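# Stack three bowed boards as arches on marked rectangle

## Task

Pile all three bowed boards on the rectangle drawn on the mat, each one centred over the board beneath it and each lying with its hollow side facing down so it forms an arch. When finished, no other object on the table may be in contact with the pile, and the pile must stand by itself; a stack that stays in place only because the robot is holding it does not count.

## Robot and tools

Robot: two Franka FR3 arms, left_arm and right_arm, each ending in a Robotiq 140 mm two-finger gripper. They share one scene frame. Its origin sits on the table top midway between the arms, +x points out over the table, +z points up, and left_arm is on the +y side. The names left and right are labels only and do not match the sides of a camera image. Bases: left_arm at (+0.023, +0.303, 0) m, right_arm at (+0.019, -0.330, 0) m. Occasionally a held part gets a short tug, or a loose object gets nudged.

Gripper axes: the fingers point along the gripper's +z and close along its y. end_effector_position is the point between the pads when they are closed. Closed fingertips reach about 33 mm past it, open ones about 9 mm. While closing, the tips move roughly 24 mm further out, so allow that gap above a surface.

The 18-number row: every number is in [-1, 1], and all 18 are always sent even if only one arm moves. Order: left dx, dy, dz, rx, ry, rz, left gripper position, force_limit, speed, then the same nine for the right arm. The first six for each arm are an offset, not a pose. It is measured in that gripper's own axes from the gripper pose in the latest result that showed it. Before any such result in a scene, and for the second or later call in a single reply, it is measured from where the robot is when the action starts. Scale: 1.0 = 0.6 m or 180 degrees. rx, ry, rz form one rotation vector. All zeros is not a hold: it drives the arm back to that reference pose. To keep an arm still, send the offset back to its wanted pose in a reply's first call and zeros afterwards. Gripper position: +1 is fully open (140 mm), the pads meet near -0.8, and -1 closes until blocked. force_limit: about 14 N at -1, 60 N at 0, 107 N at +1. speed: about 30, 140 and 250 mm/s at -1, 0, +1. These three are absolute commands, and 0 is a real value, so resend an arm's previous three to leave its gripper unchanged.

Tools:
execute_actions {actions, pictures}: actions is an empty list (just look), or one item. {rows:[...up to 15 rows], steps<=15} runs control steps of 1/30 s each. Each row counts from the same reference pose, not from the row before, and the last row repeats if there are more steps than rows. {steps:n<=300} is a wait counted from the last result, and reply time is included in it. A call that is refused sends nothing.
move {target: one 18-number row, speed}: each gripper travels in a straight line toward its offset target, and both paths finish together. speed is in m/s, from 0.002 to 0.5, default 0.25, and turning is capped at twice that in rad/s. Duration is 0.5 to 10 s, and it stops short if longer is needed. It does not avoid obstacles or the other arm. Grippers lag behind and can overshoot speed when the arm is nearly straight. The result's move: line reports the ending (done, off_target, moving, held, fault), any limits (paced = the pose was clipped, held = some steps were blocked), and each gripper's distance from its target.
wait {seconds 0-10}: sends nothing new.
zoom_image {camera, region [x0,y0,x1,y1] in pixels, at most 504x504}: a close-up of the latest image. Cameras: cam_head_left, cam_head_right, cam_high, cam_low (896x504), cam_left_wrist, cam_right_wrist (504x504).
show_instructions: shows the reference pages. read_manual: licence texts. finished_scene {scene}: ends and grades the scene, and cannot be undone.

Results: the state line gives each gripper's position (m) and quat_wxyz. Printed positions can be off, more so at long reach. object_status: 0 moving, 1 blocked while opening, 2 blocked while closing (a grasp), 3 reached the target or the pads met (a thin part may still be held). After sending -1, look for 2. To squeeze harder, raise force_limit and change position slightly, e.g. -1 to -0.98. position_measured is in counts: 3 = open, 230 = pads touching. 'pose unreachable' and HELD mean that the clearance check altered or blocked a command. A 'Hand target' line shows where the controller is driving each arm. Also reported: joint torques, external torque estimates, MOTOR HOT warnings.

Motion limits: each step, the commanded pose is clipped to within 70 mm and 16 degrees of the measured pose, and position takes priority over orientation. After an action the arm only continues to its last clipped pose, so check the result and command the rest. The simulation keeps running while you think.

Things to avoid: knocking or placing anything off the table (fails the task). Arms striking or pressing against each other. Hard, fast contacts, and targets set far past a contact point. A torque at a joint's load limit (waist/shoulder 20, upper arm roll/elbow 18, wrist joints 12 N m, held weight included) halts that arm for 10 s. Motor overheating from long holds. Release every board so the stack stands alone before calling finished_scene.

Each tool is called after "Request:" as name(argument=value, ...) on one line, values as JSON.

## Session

Request:
execute_actions(actions=[])

Request:
show_instructions()

Scene clock: 0.00 s of 6800.00 s.
left_arm: end_effector_position=(+0.5754, +0.4247, +0.3689) position_measured=230 object_status=3 end_effector_quat_wxyz=(-0.214, -0.203, +0.955, +0.010) | right_arm: end_effector_position=(+0.6091, -0.0061, +0.2472) position_measured=71 object_status=3 end_effector_quat_wxyz=(-0.075, -0.456, +0.777, -0.427)
Joint positions: left_arm=[ 0.453  0.698 -0.13  -0.632  0.095  0.896  1.337] | right_arm=[ 1.031  0.768 -0.143 -1.084 -0.691  1.414  1.363]
Joint velocities: left_arm=[ 0.    -0.001 -0.002  0.001  0.001  0.    -0.001] | right_arm=[-0.     0.     0.    -0.    -0.001  0.    -0.   ]
Joint torques (N m, as the joint torque sensors report them, + toward a larger angle): no reading
External joint torques (N m, as the arm's controller estimates them; a push from outside toward a larger angle lowers the number): no reading
Hand target (left_arm): +0.575, +0.425, +0.369; -0.214, -0.203, +0.955, +0.010
Hand target (right_arm): +0.609, -0.006, +0.247; -0.075, -0.456, +0.777, -0.427
camera_calibration (this result's frames):
cam_left_wrist: T_world_to_cam=[[-0.528394, 0.821657, 0.213725, -0.138885], [0.84066, 0.541551, -0.00359868, -0.706038], [-0.1187, 0.177769, -0.976887, 0.549733], [0, 0, 0, 1]] pos_world=[0.585406, 0.398746, 0.564169]
cam_right_wrist: T_world_to_cam=[[-0.924087, -0.066141, -0.376414, 0.647585], [0.161512, 0.825053, -0.541481, 0.0703084], [0.346376, -0.561171, -0.751738, 0.137832], [0, 0, 0, 1]] pos_world=[0.539328, 0.0621709, 0.385444]

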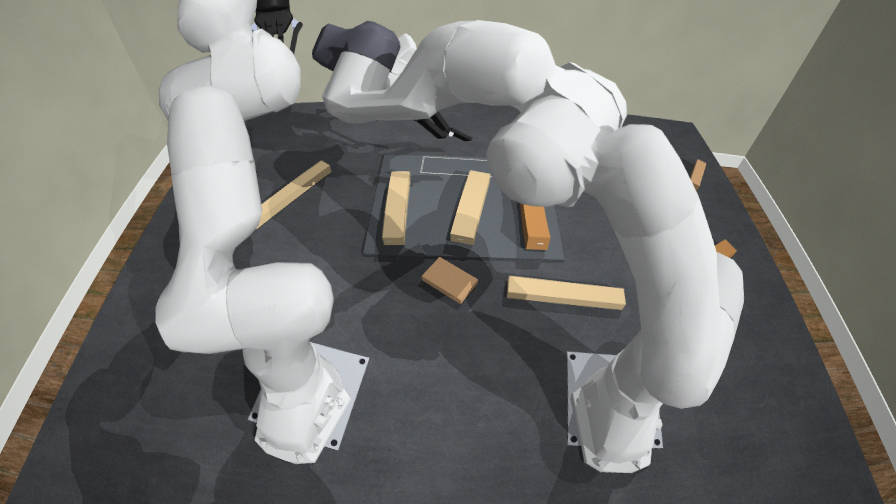

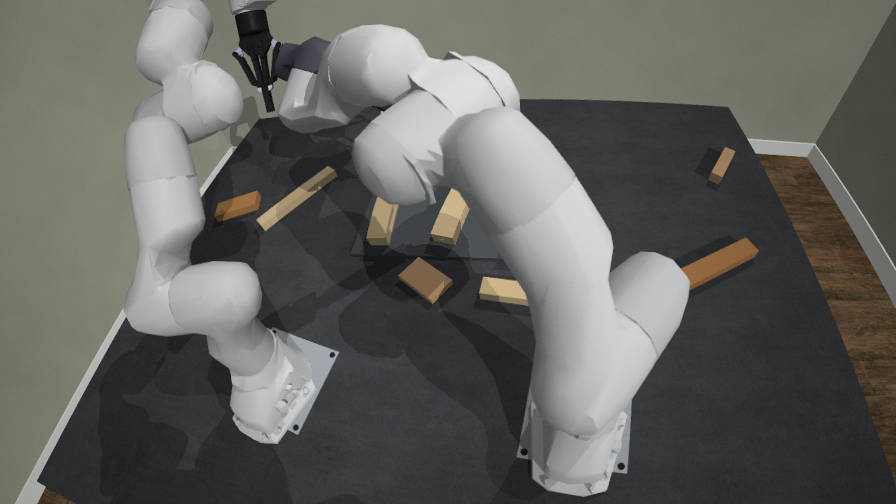

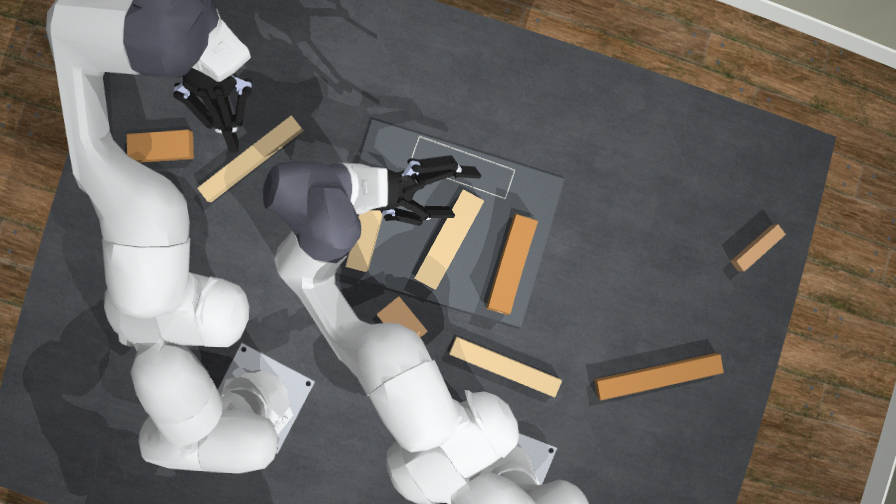

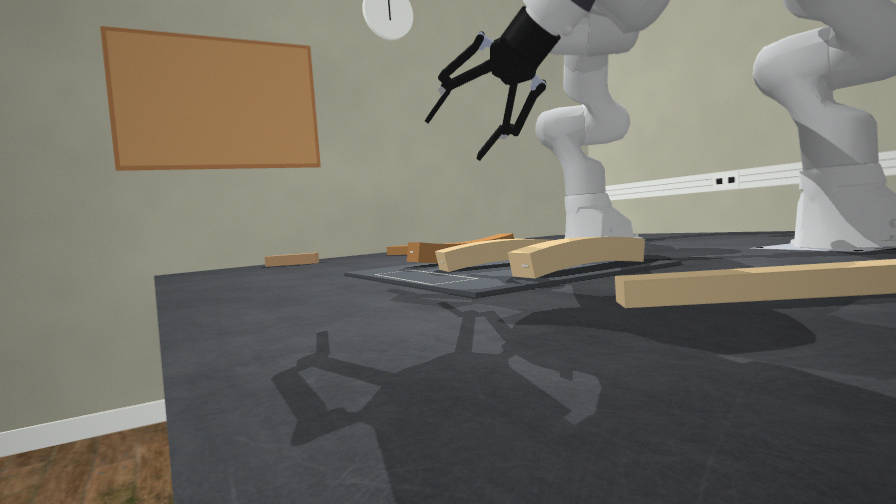

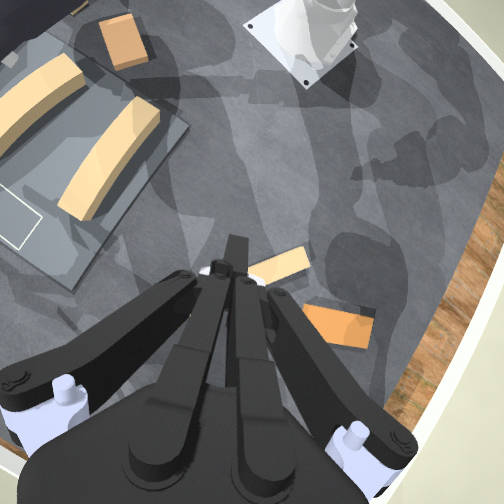

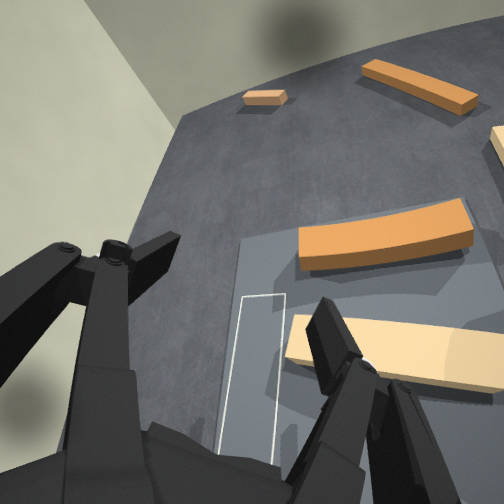

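Reference images for this scene: manual page 1, manual page 2, manual page 3, manual page 4, manual page 5, manual page 6, manual page 7.

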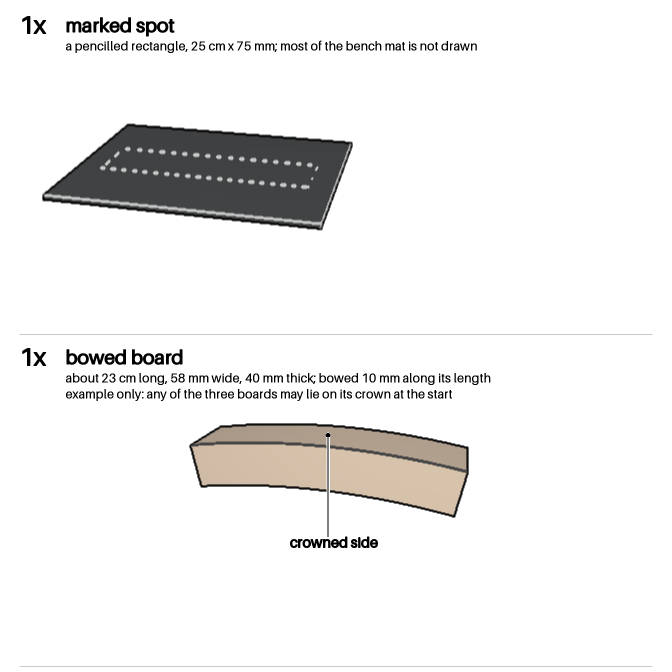

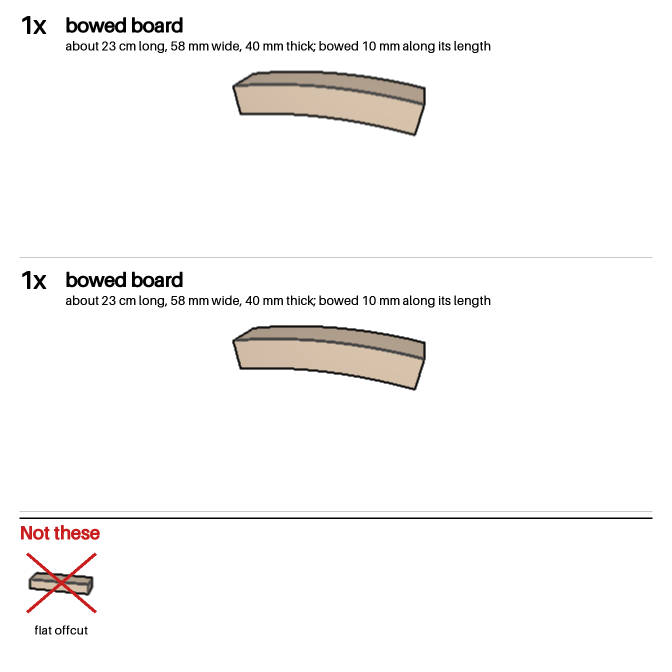

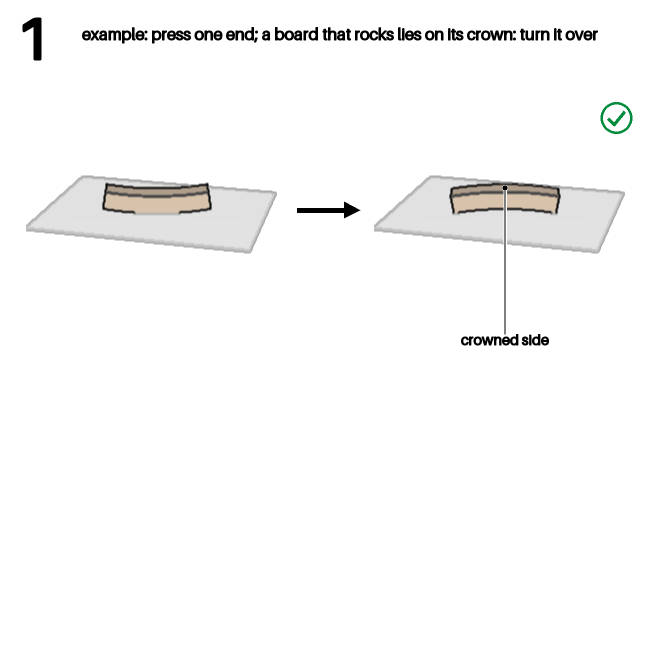

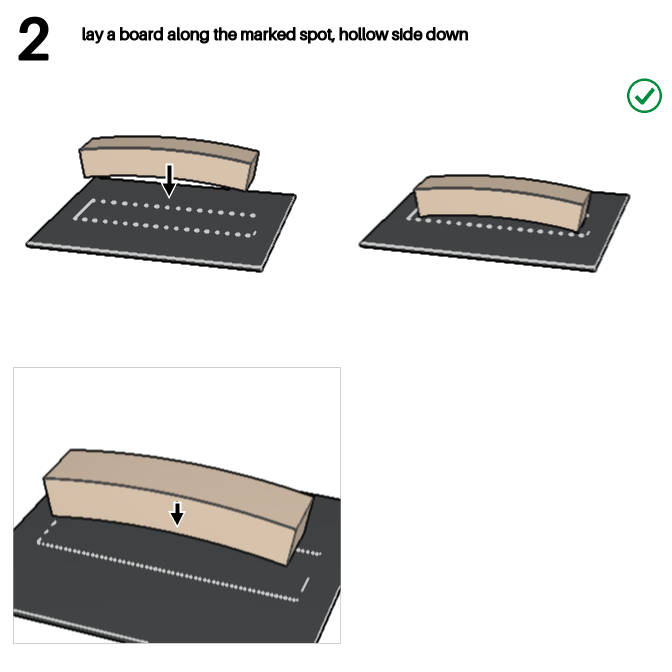

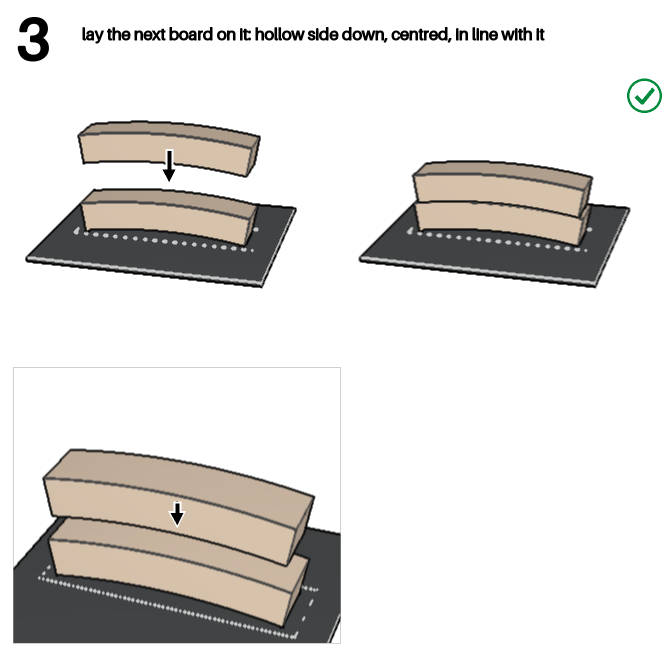

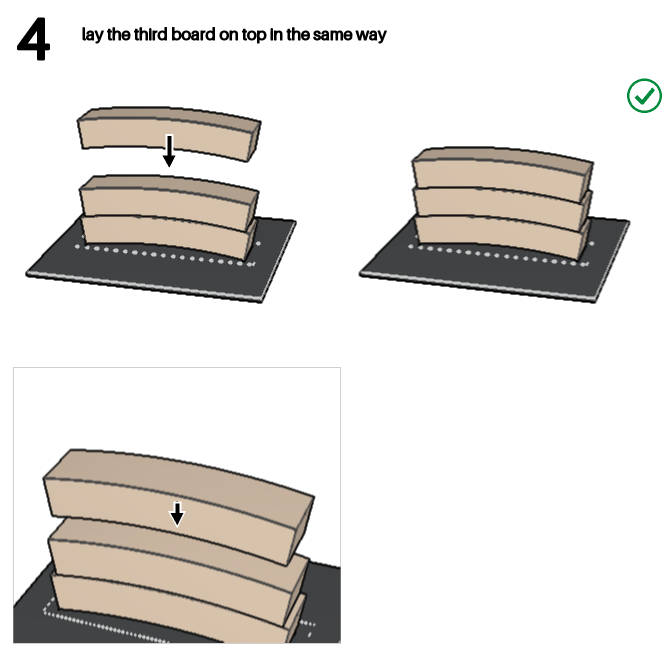

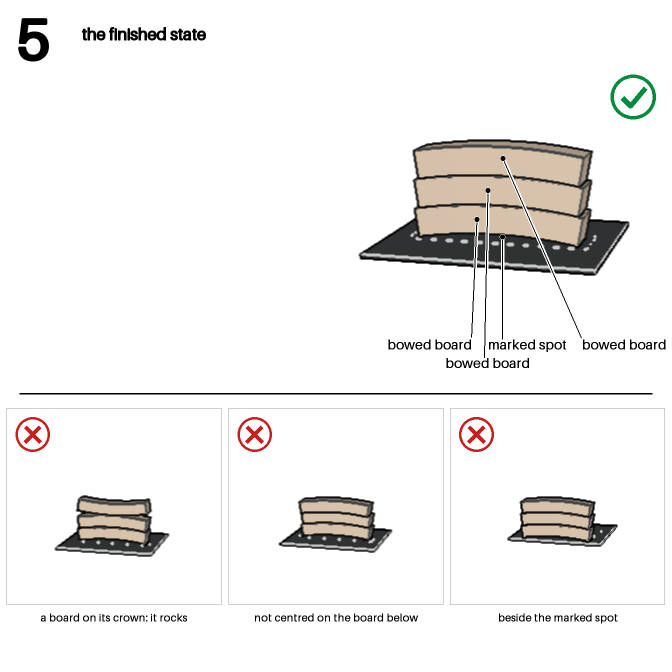

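Request:
move(target=[0,0,0,0,0,0,0.5,0,0,0.617,0.042,0.379,-0.166,-0.236,-0.151,0.5,0.6,0], speed=0.35)

Request:
move(target=[0.195,-0.704,0.425,-0.007,-0.14,0.189,0.5,0,0,0,0,0.1,0,-0.5,0,0.5,0.6,0], speed=0.3)

Scene clock: 35.77 s of 6800.00 s.
left_arm: end_effector_position=(+0.5754, +0.4247, +0.3689) position_measured=66 object_status=3 end_effector_quat_wxyz=(-0.214, -0.203, +0.955, +0.010) | right_arm: end_effector_position=(+0.4359, -0.3982, +0.2791) position_measured=66 object_status=3 end_effector_quat_wxyz=(-0.008, +0.706, -0.708, +0.009)
Joint positions: left_arm=[ 0.453  0.698 -0.13  -0.632  0.095  0.896  1.337] | right_arm=[ 0.93  -0.692 -0.818 -2.345 -0.506  1.822  0.274]
Joint velocities: left_arm=[-0.001  0.     0.    -0.001  0.001  0.    -0.001] | right_arm=[ 0.001 -0.001  0.     0.002  0.001 -0.003 -0.027]
Joint torques (N m, as the joint torque sensors report them, + toward a larger angle): left_arm=[  0.34 -48.26  -0.85  21.51   0.69   1.02   0.13] | right_arm=[ 0.66 -2.67 10.9  24.63  0.04  1.83 -0.18]
External joint torques (N m, as the arm's controller estimates them; a push from outside toward a larger angle lowers the number): left_arm=[ 0.32  0.09 -0.12  1.35 -0.13 -0.18  0.12] | right_arm=[ 0.7  -1.   -2.04  3.02 -0.73 -0.71 -0.18]
Hand target (left_arm): +0.575, +0.425, +0.369; -0.214, -0.203, +0.955, +0.010
Hand target (right_arm): +0.436, -0.400, +0.280; -0.007, +0.710, -0.704, +0.009
Off the commanded pose (left_arm): 0.000 m, 0 deg.
Off the commanded pose (right_arm): 0.009 m, 1 deg.
After step 90, 30.10 s passed at rest.
move: off_target (right_arm); limits=paced
camera_calibration (this result's frames):
cam_left_wrist: T_world_to_cam=[[-0.528398, 0.821656, 0.213721, -0.138881], [0.84066, 0.541552, -0.00358676, -0.706044], [-0.118688, 0.177771, -0.976888, 0.549729], [0, 0, 0, 1]] pos_world=[0.585405, 0.398746, 0.564174]
cam_right_wrist: T_world_to_cam=[[-0.924154, -0.378526, -0.0515555, 0.258569], [-0.380508, 0.900074, 0.212322, 0.494798], [-0.0339655, 0.215835, -0.975839, 0.539483], [0, 0, 0, 1]] pos_world=[0.445556, -0.463919, 0.434723]

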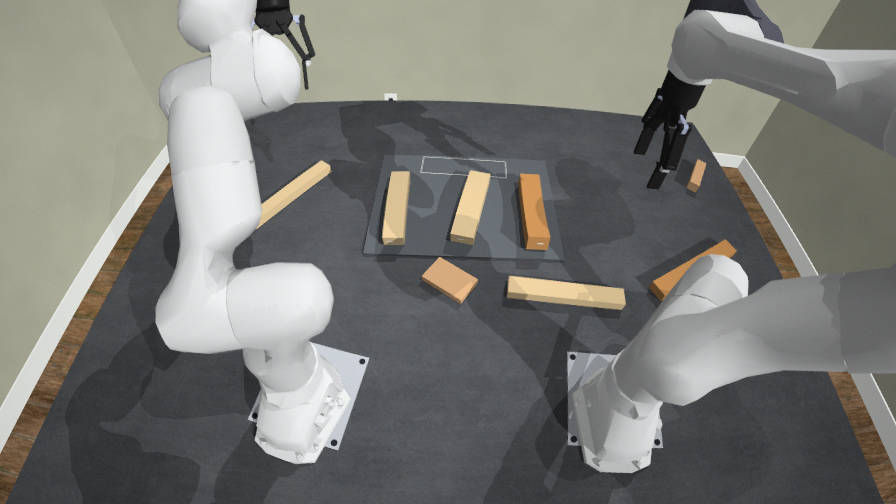

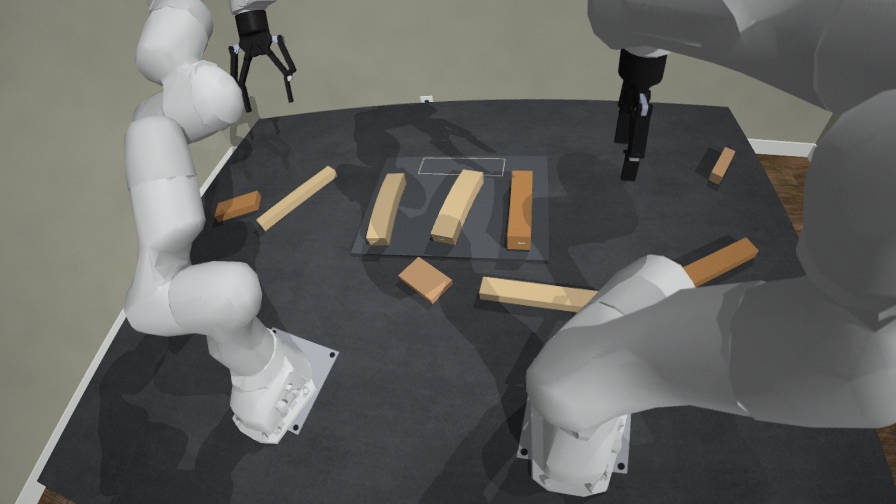

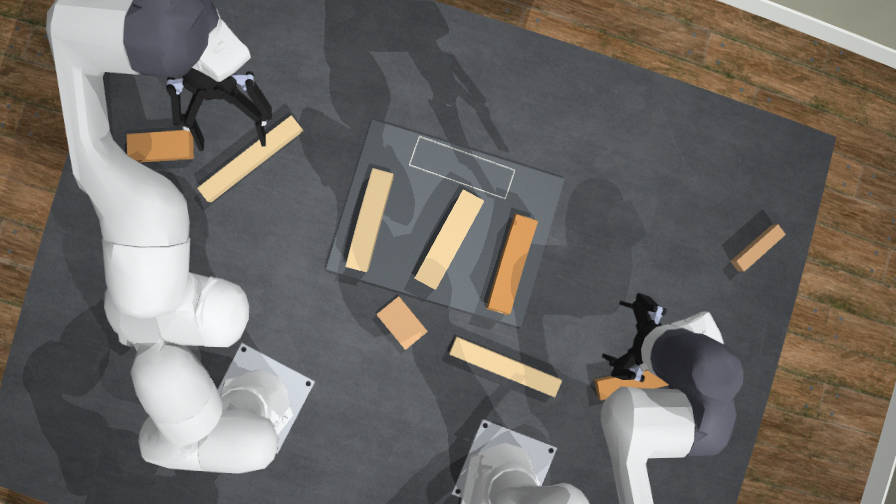

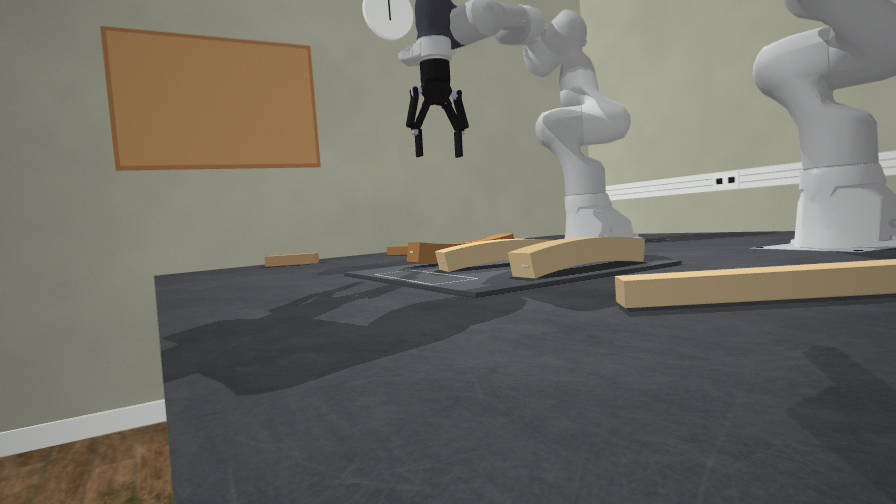

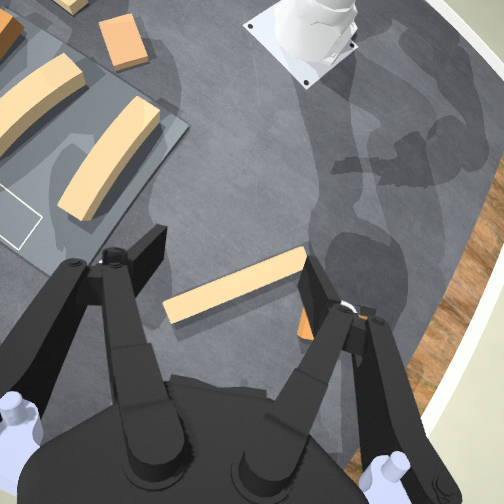

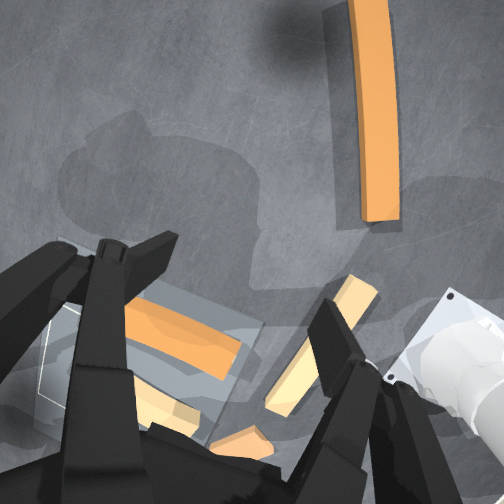

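Scene clock: 39.10 s of 6800.00 s.
left_arm: end_effector_position=(+0.5352, -0.0204, +0.1356) position_measured=66 object_status=3 end_effector_quat_wxyz=(-0.005, +0.093, +0.996, +0.003) | right_arm: end_effector_position=(+0.4394, -0.4014, +0.2288) position_measured=66 object_status=3 end_effector_quat_wxyz=(+0.516, -0.503, +0.496, +0.484)
Joint positions: left_arm=[ 0.034  0.294 -0.433 -1.933  0.15   2.184  1.094] | right_arm=[ 1.226 -1.709 -1.718 -2.018 -0.183  1.62  -0.112]
Joint velocities: left_arm=[-0.001  0.001  0.002  0.001  0.003  0.008 -0.024] | right_arm=[-0.001 -0.002  0.     0.001  0.    -0.006 -0.004]
Joint torques (N m, as the joint torque sensors report them, + toward a larger angle): left_arm=[ -1.21 -36.57  -2.51  25.2    1.01   2.72  -0.18] | right_arm=[ 0.89 24.69 29.77 -2.66  1.87 -0.72 -0.3 ]
External joint torques (N m, as the arm's controller estimates them; a push from outside toward a larger angle lowers the number): left_arm=[-1.25  1.14  1.17  2.34  0.37  0.31 -0.18] | right_arm=[ 0.98 -1.83 -0.26  1.47 -0.37 -0.54 -0.27]
Hand target (left_arm): +0.537, -0.022, +0.136; -0.002, +0.088, +0.996, +0.002
Hand target (right_arm): +0.439, -0.401, +0.229; +0.518, -0.506, +0.493, +0.483
Off the commanded pose (left_arm): 0.007 m, 1 deg.
Off the commanded pose (right_arm): 0.010 m, 2 deg.
move: off_target (left_arm, right_arm)
camera_calibration (this result's frames):
cam_left_wrist: T_world_to_cam=[[-0.0158393, 0.999102, 0.0392906, 0.0084487], [0.928426, 0.000108568, 0.371517, -0.540958], [0.371179, 0.042363, -0.927595, 0.124593], [0, 0, 0, 1]] pos_world=[0.456127, -0.0136605, 0.316215]
cam_right_wrist: T_world_to_cam=[[-0.906972, 0.0543027, -0.417677, 0.507953], [-0.419185, -0.213072, 0.882544, -0.0734574], [-0.0410708, 0.975526, 0.216013, 0.526547], [0, 0, 0, 1]] pos_world=[0.451533, -0.556895, 0.163248]

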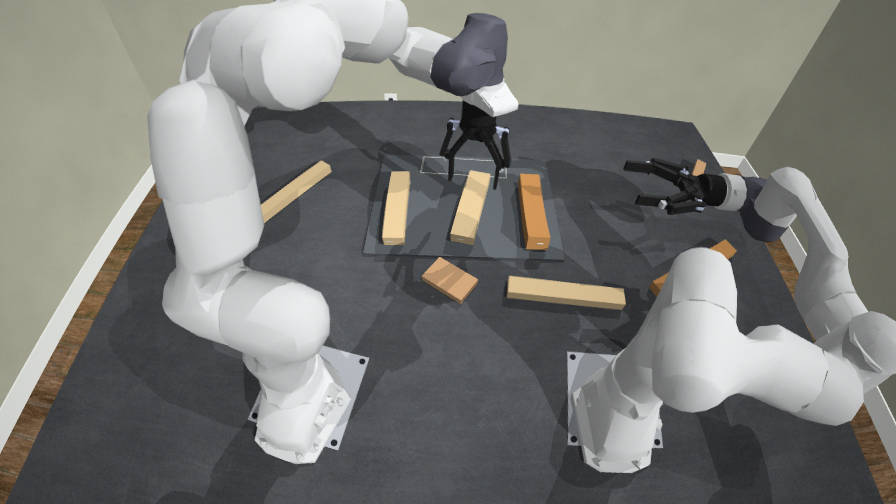

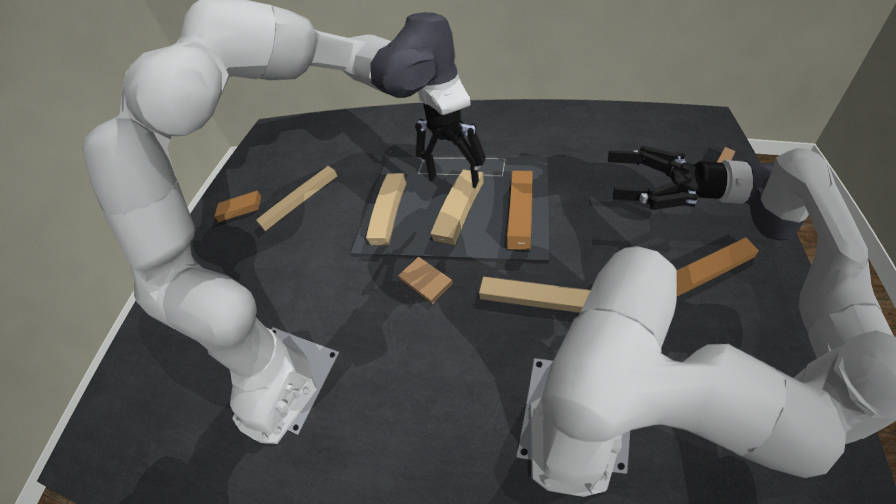

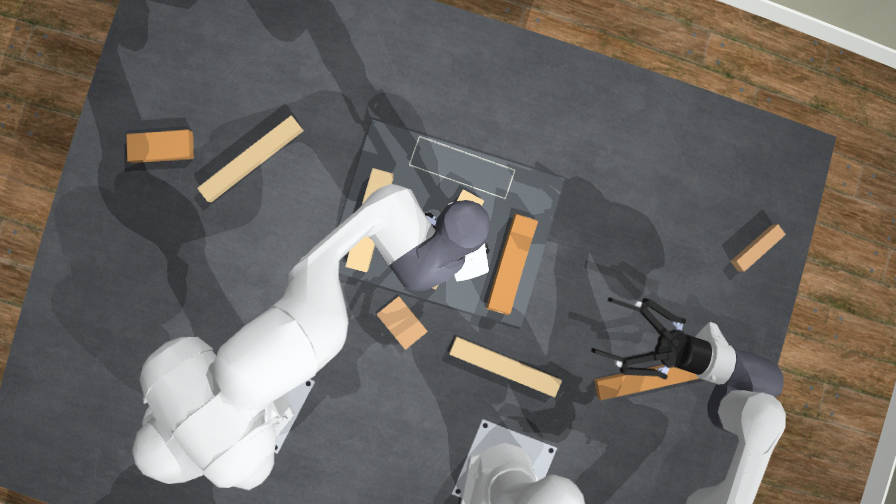

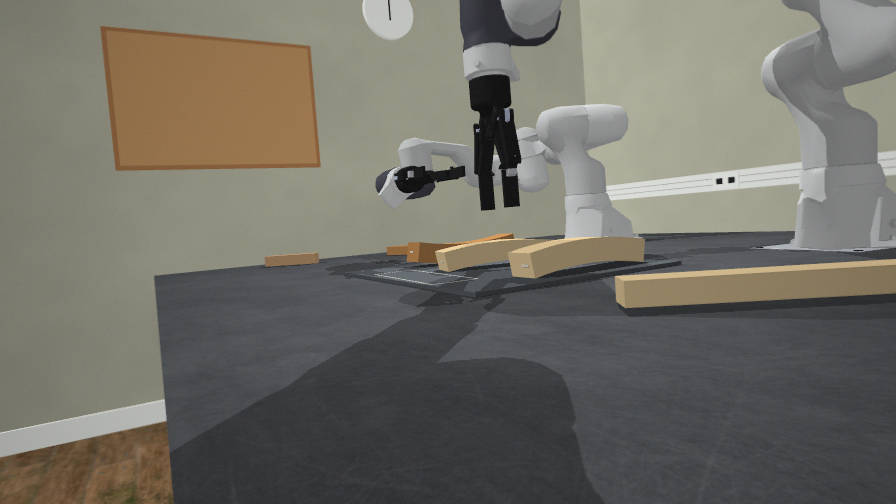

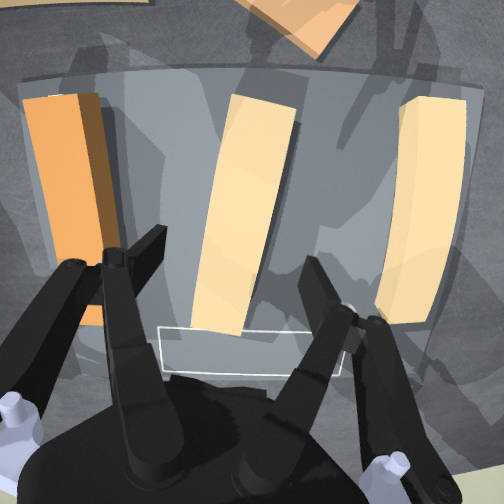

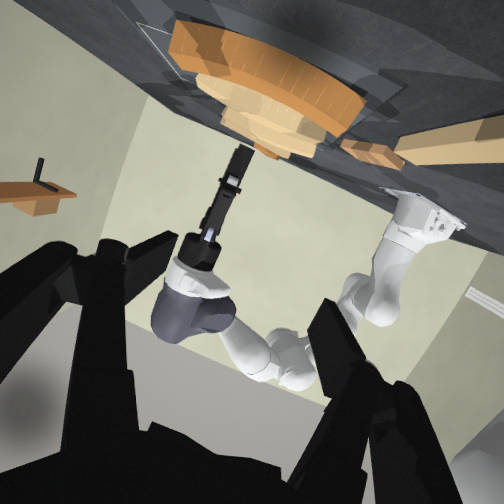

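Request:
move(target=[0,0.002,0.125,0,0,0.008,0.5,0,0,0,-0.25,-0.1,0,0.5,0,0.5,0.6,0], speed=0.35)

Scene clock: 49.80 s of 6800.00 s.
left_arm: end_effector_position=(+0.5352, -0.0172, +0.0613) position_measured=66 object_status=3 end_effector_quat_wxyz=(-0.006, +0.106, +0.994, +0.004) | right_arm: end_effector_position=(+0.5848, -0.4587, +0.2195) position_measured=66 object_status=3 end_effector_quat_wxyz=(-0.006, +0.710, -0.704, +0.000)
Joint positions: left_arm=[ 0.031  0.409 -0.418 -1.983  0.226  2.333  1.075] | right_arm=[ 1.703 -0.607 -1.615 -1.918 -0.635  1.89   0.194]
Joint velocities: left_arm=[-0.    -0.     0.     0.     0.     0.002 -0.   ] | right_arm=[ 0.004  0.004 -0.001  0.    -0.001  0.005  0.024]
Joint torques (N m, as the joint torque sensors report them, + toward a larger angle): left_arm=[ -1.26 -38.93  -4.26  22.24   0.94   2.78  -0.16] | right_arm=[ 1.52 18.92 15.59 22.64  1.15  2.59  0.23]
External joint torques (N m, as the arm's controller estimates them; a push from outside toward a larger angle lowers the number): left_arm=[-1.16  0.77  0.75  0.97  0.37  0.38 -0.16] | right_arm=[ 1.32  0.4  -2.81  2.87  0.37  0.06  0.23]
Hand target (left_arm): +0.536, -0.018, +0.061; -0.005, +0.105, +0.994, +0.003
Hand target (right_arm): +0.587, -0.459, +0.220; -0.008, +0.706, -0.708, +0.002
Off the commanded pose (left_arm): 0.002 m, 0 deg.
Off the commanded pose (right_arm): 0.017 m, 3 deg.
After step 90, 4.80 s passed at rest.
move: off_target (right_arm)
camera_calibration (this result's frames):
cam_left_wrist: T_world_to_cam=[[0.0113846, 0.999097, 0.0409314, -0.00652667], [0.929006, -0.0257102, 0.36917, -0.513957], [0.369889, 0.0338227, -0.92846, 0.0561478], [0, 0, 0, 1]] pos_world=[0.456775, -0.00859223, 0.242136]
cam_right_wrist: T_world_to_cam=[[-0.920064, -0.389403, -0.0429811, 0.36099], [-0.388621, 0.893287, 0.225858, 0.61726], [-0.0495553, 0.224507, -0.973212, 0.511934], [0, 0, 0, 1]] pos_world=[0.597383, -0.525753, 0.374323]

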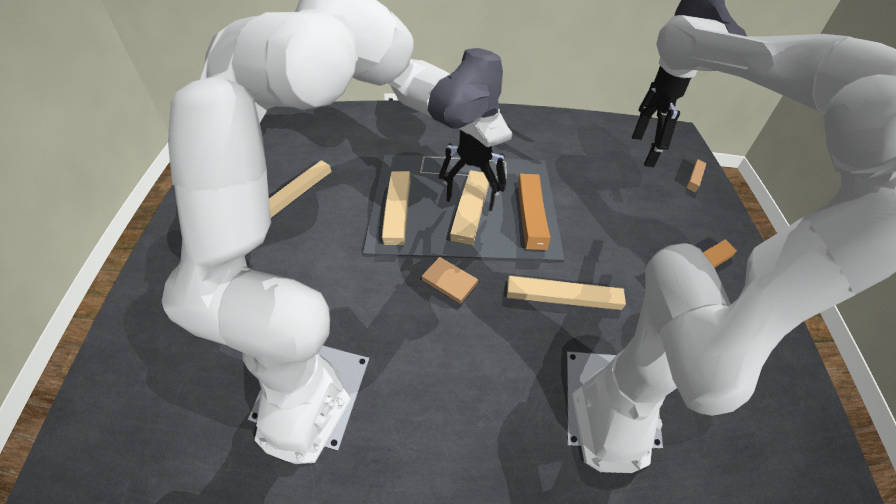

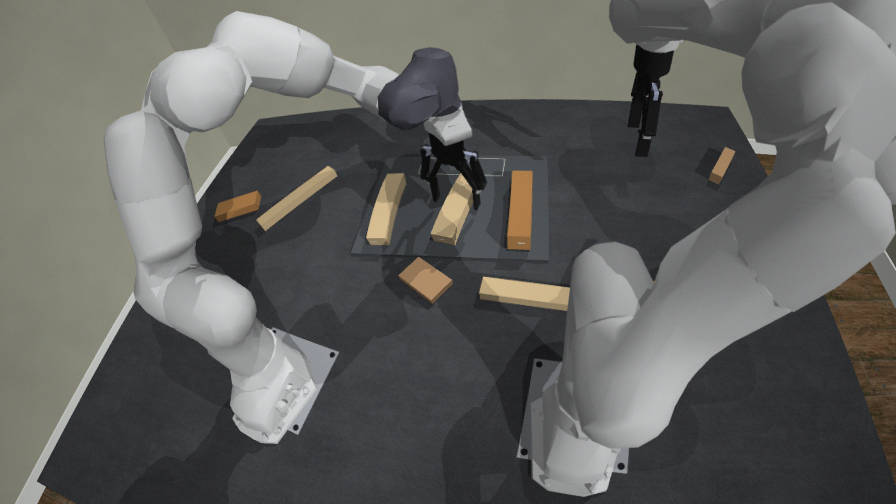

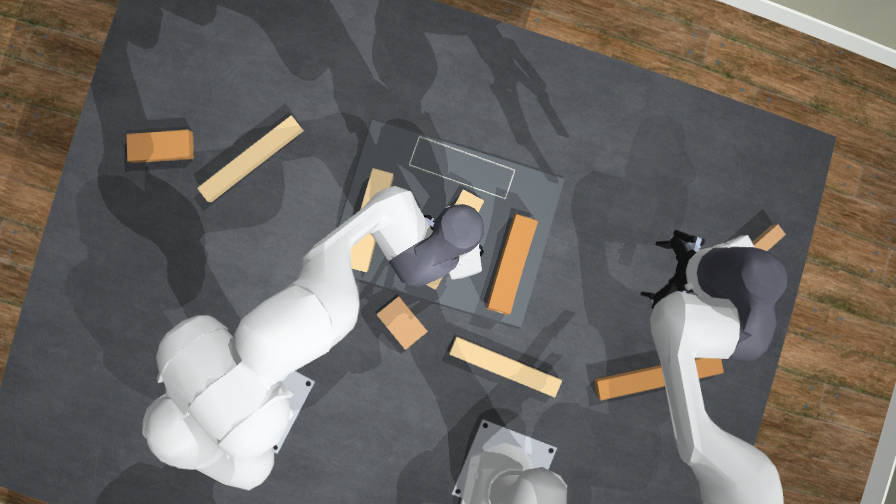

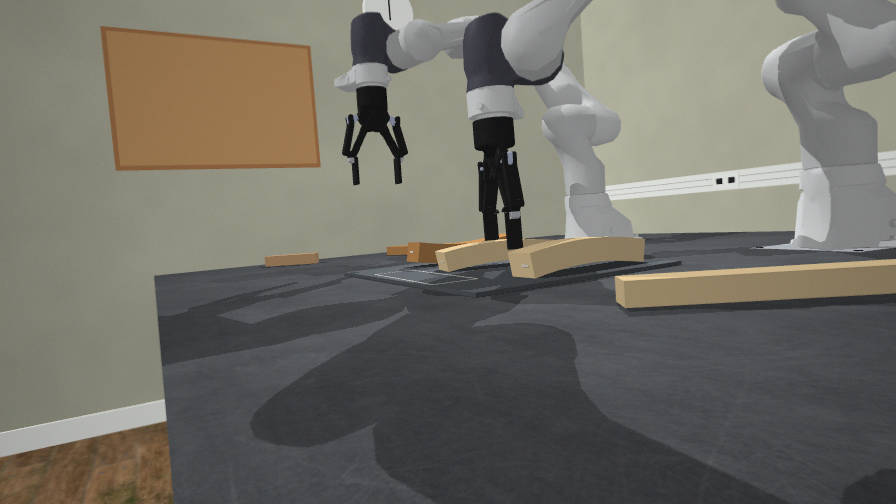

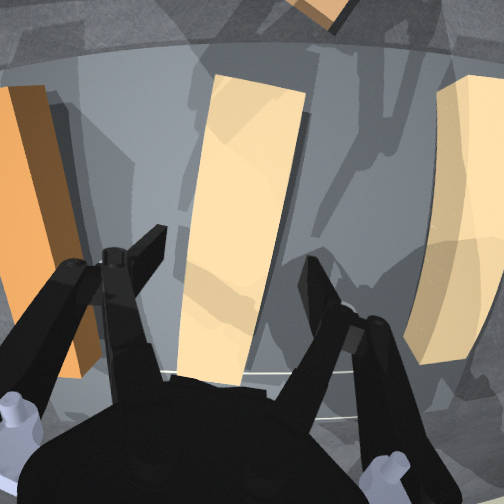

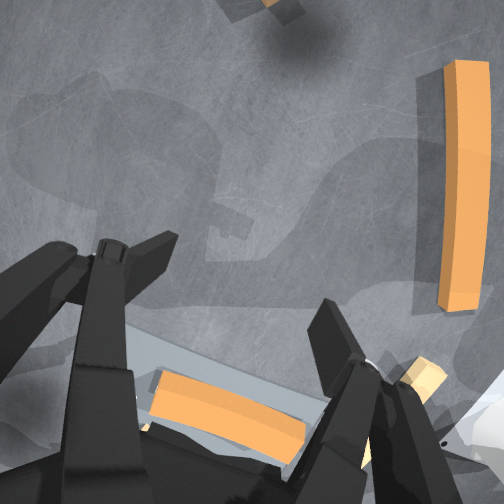

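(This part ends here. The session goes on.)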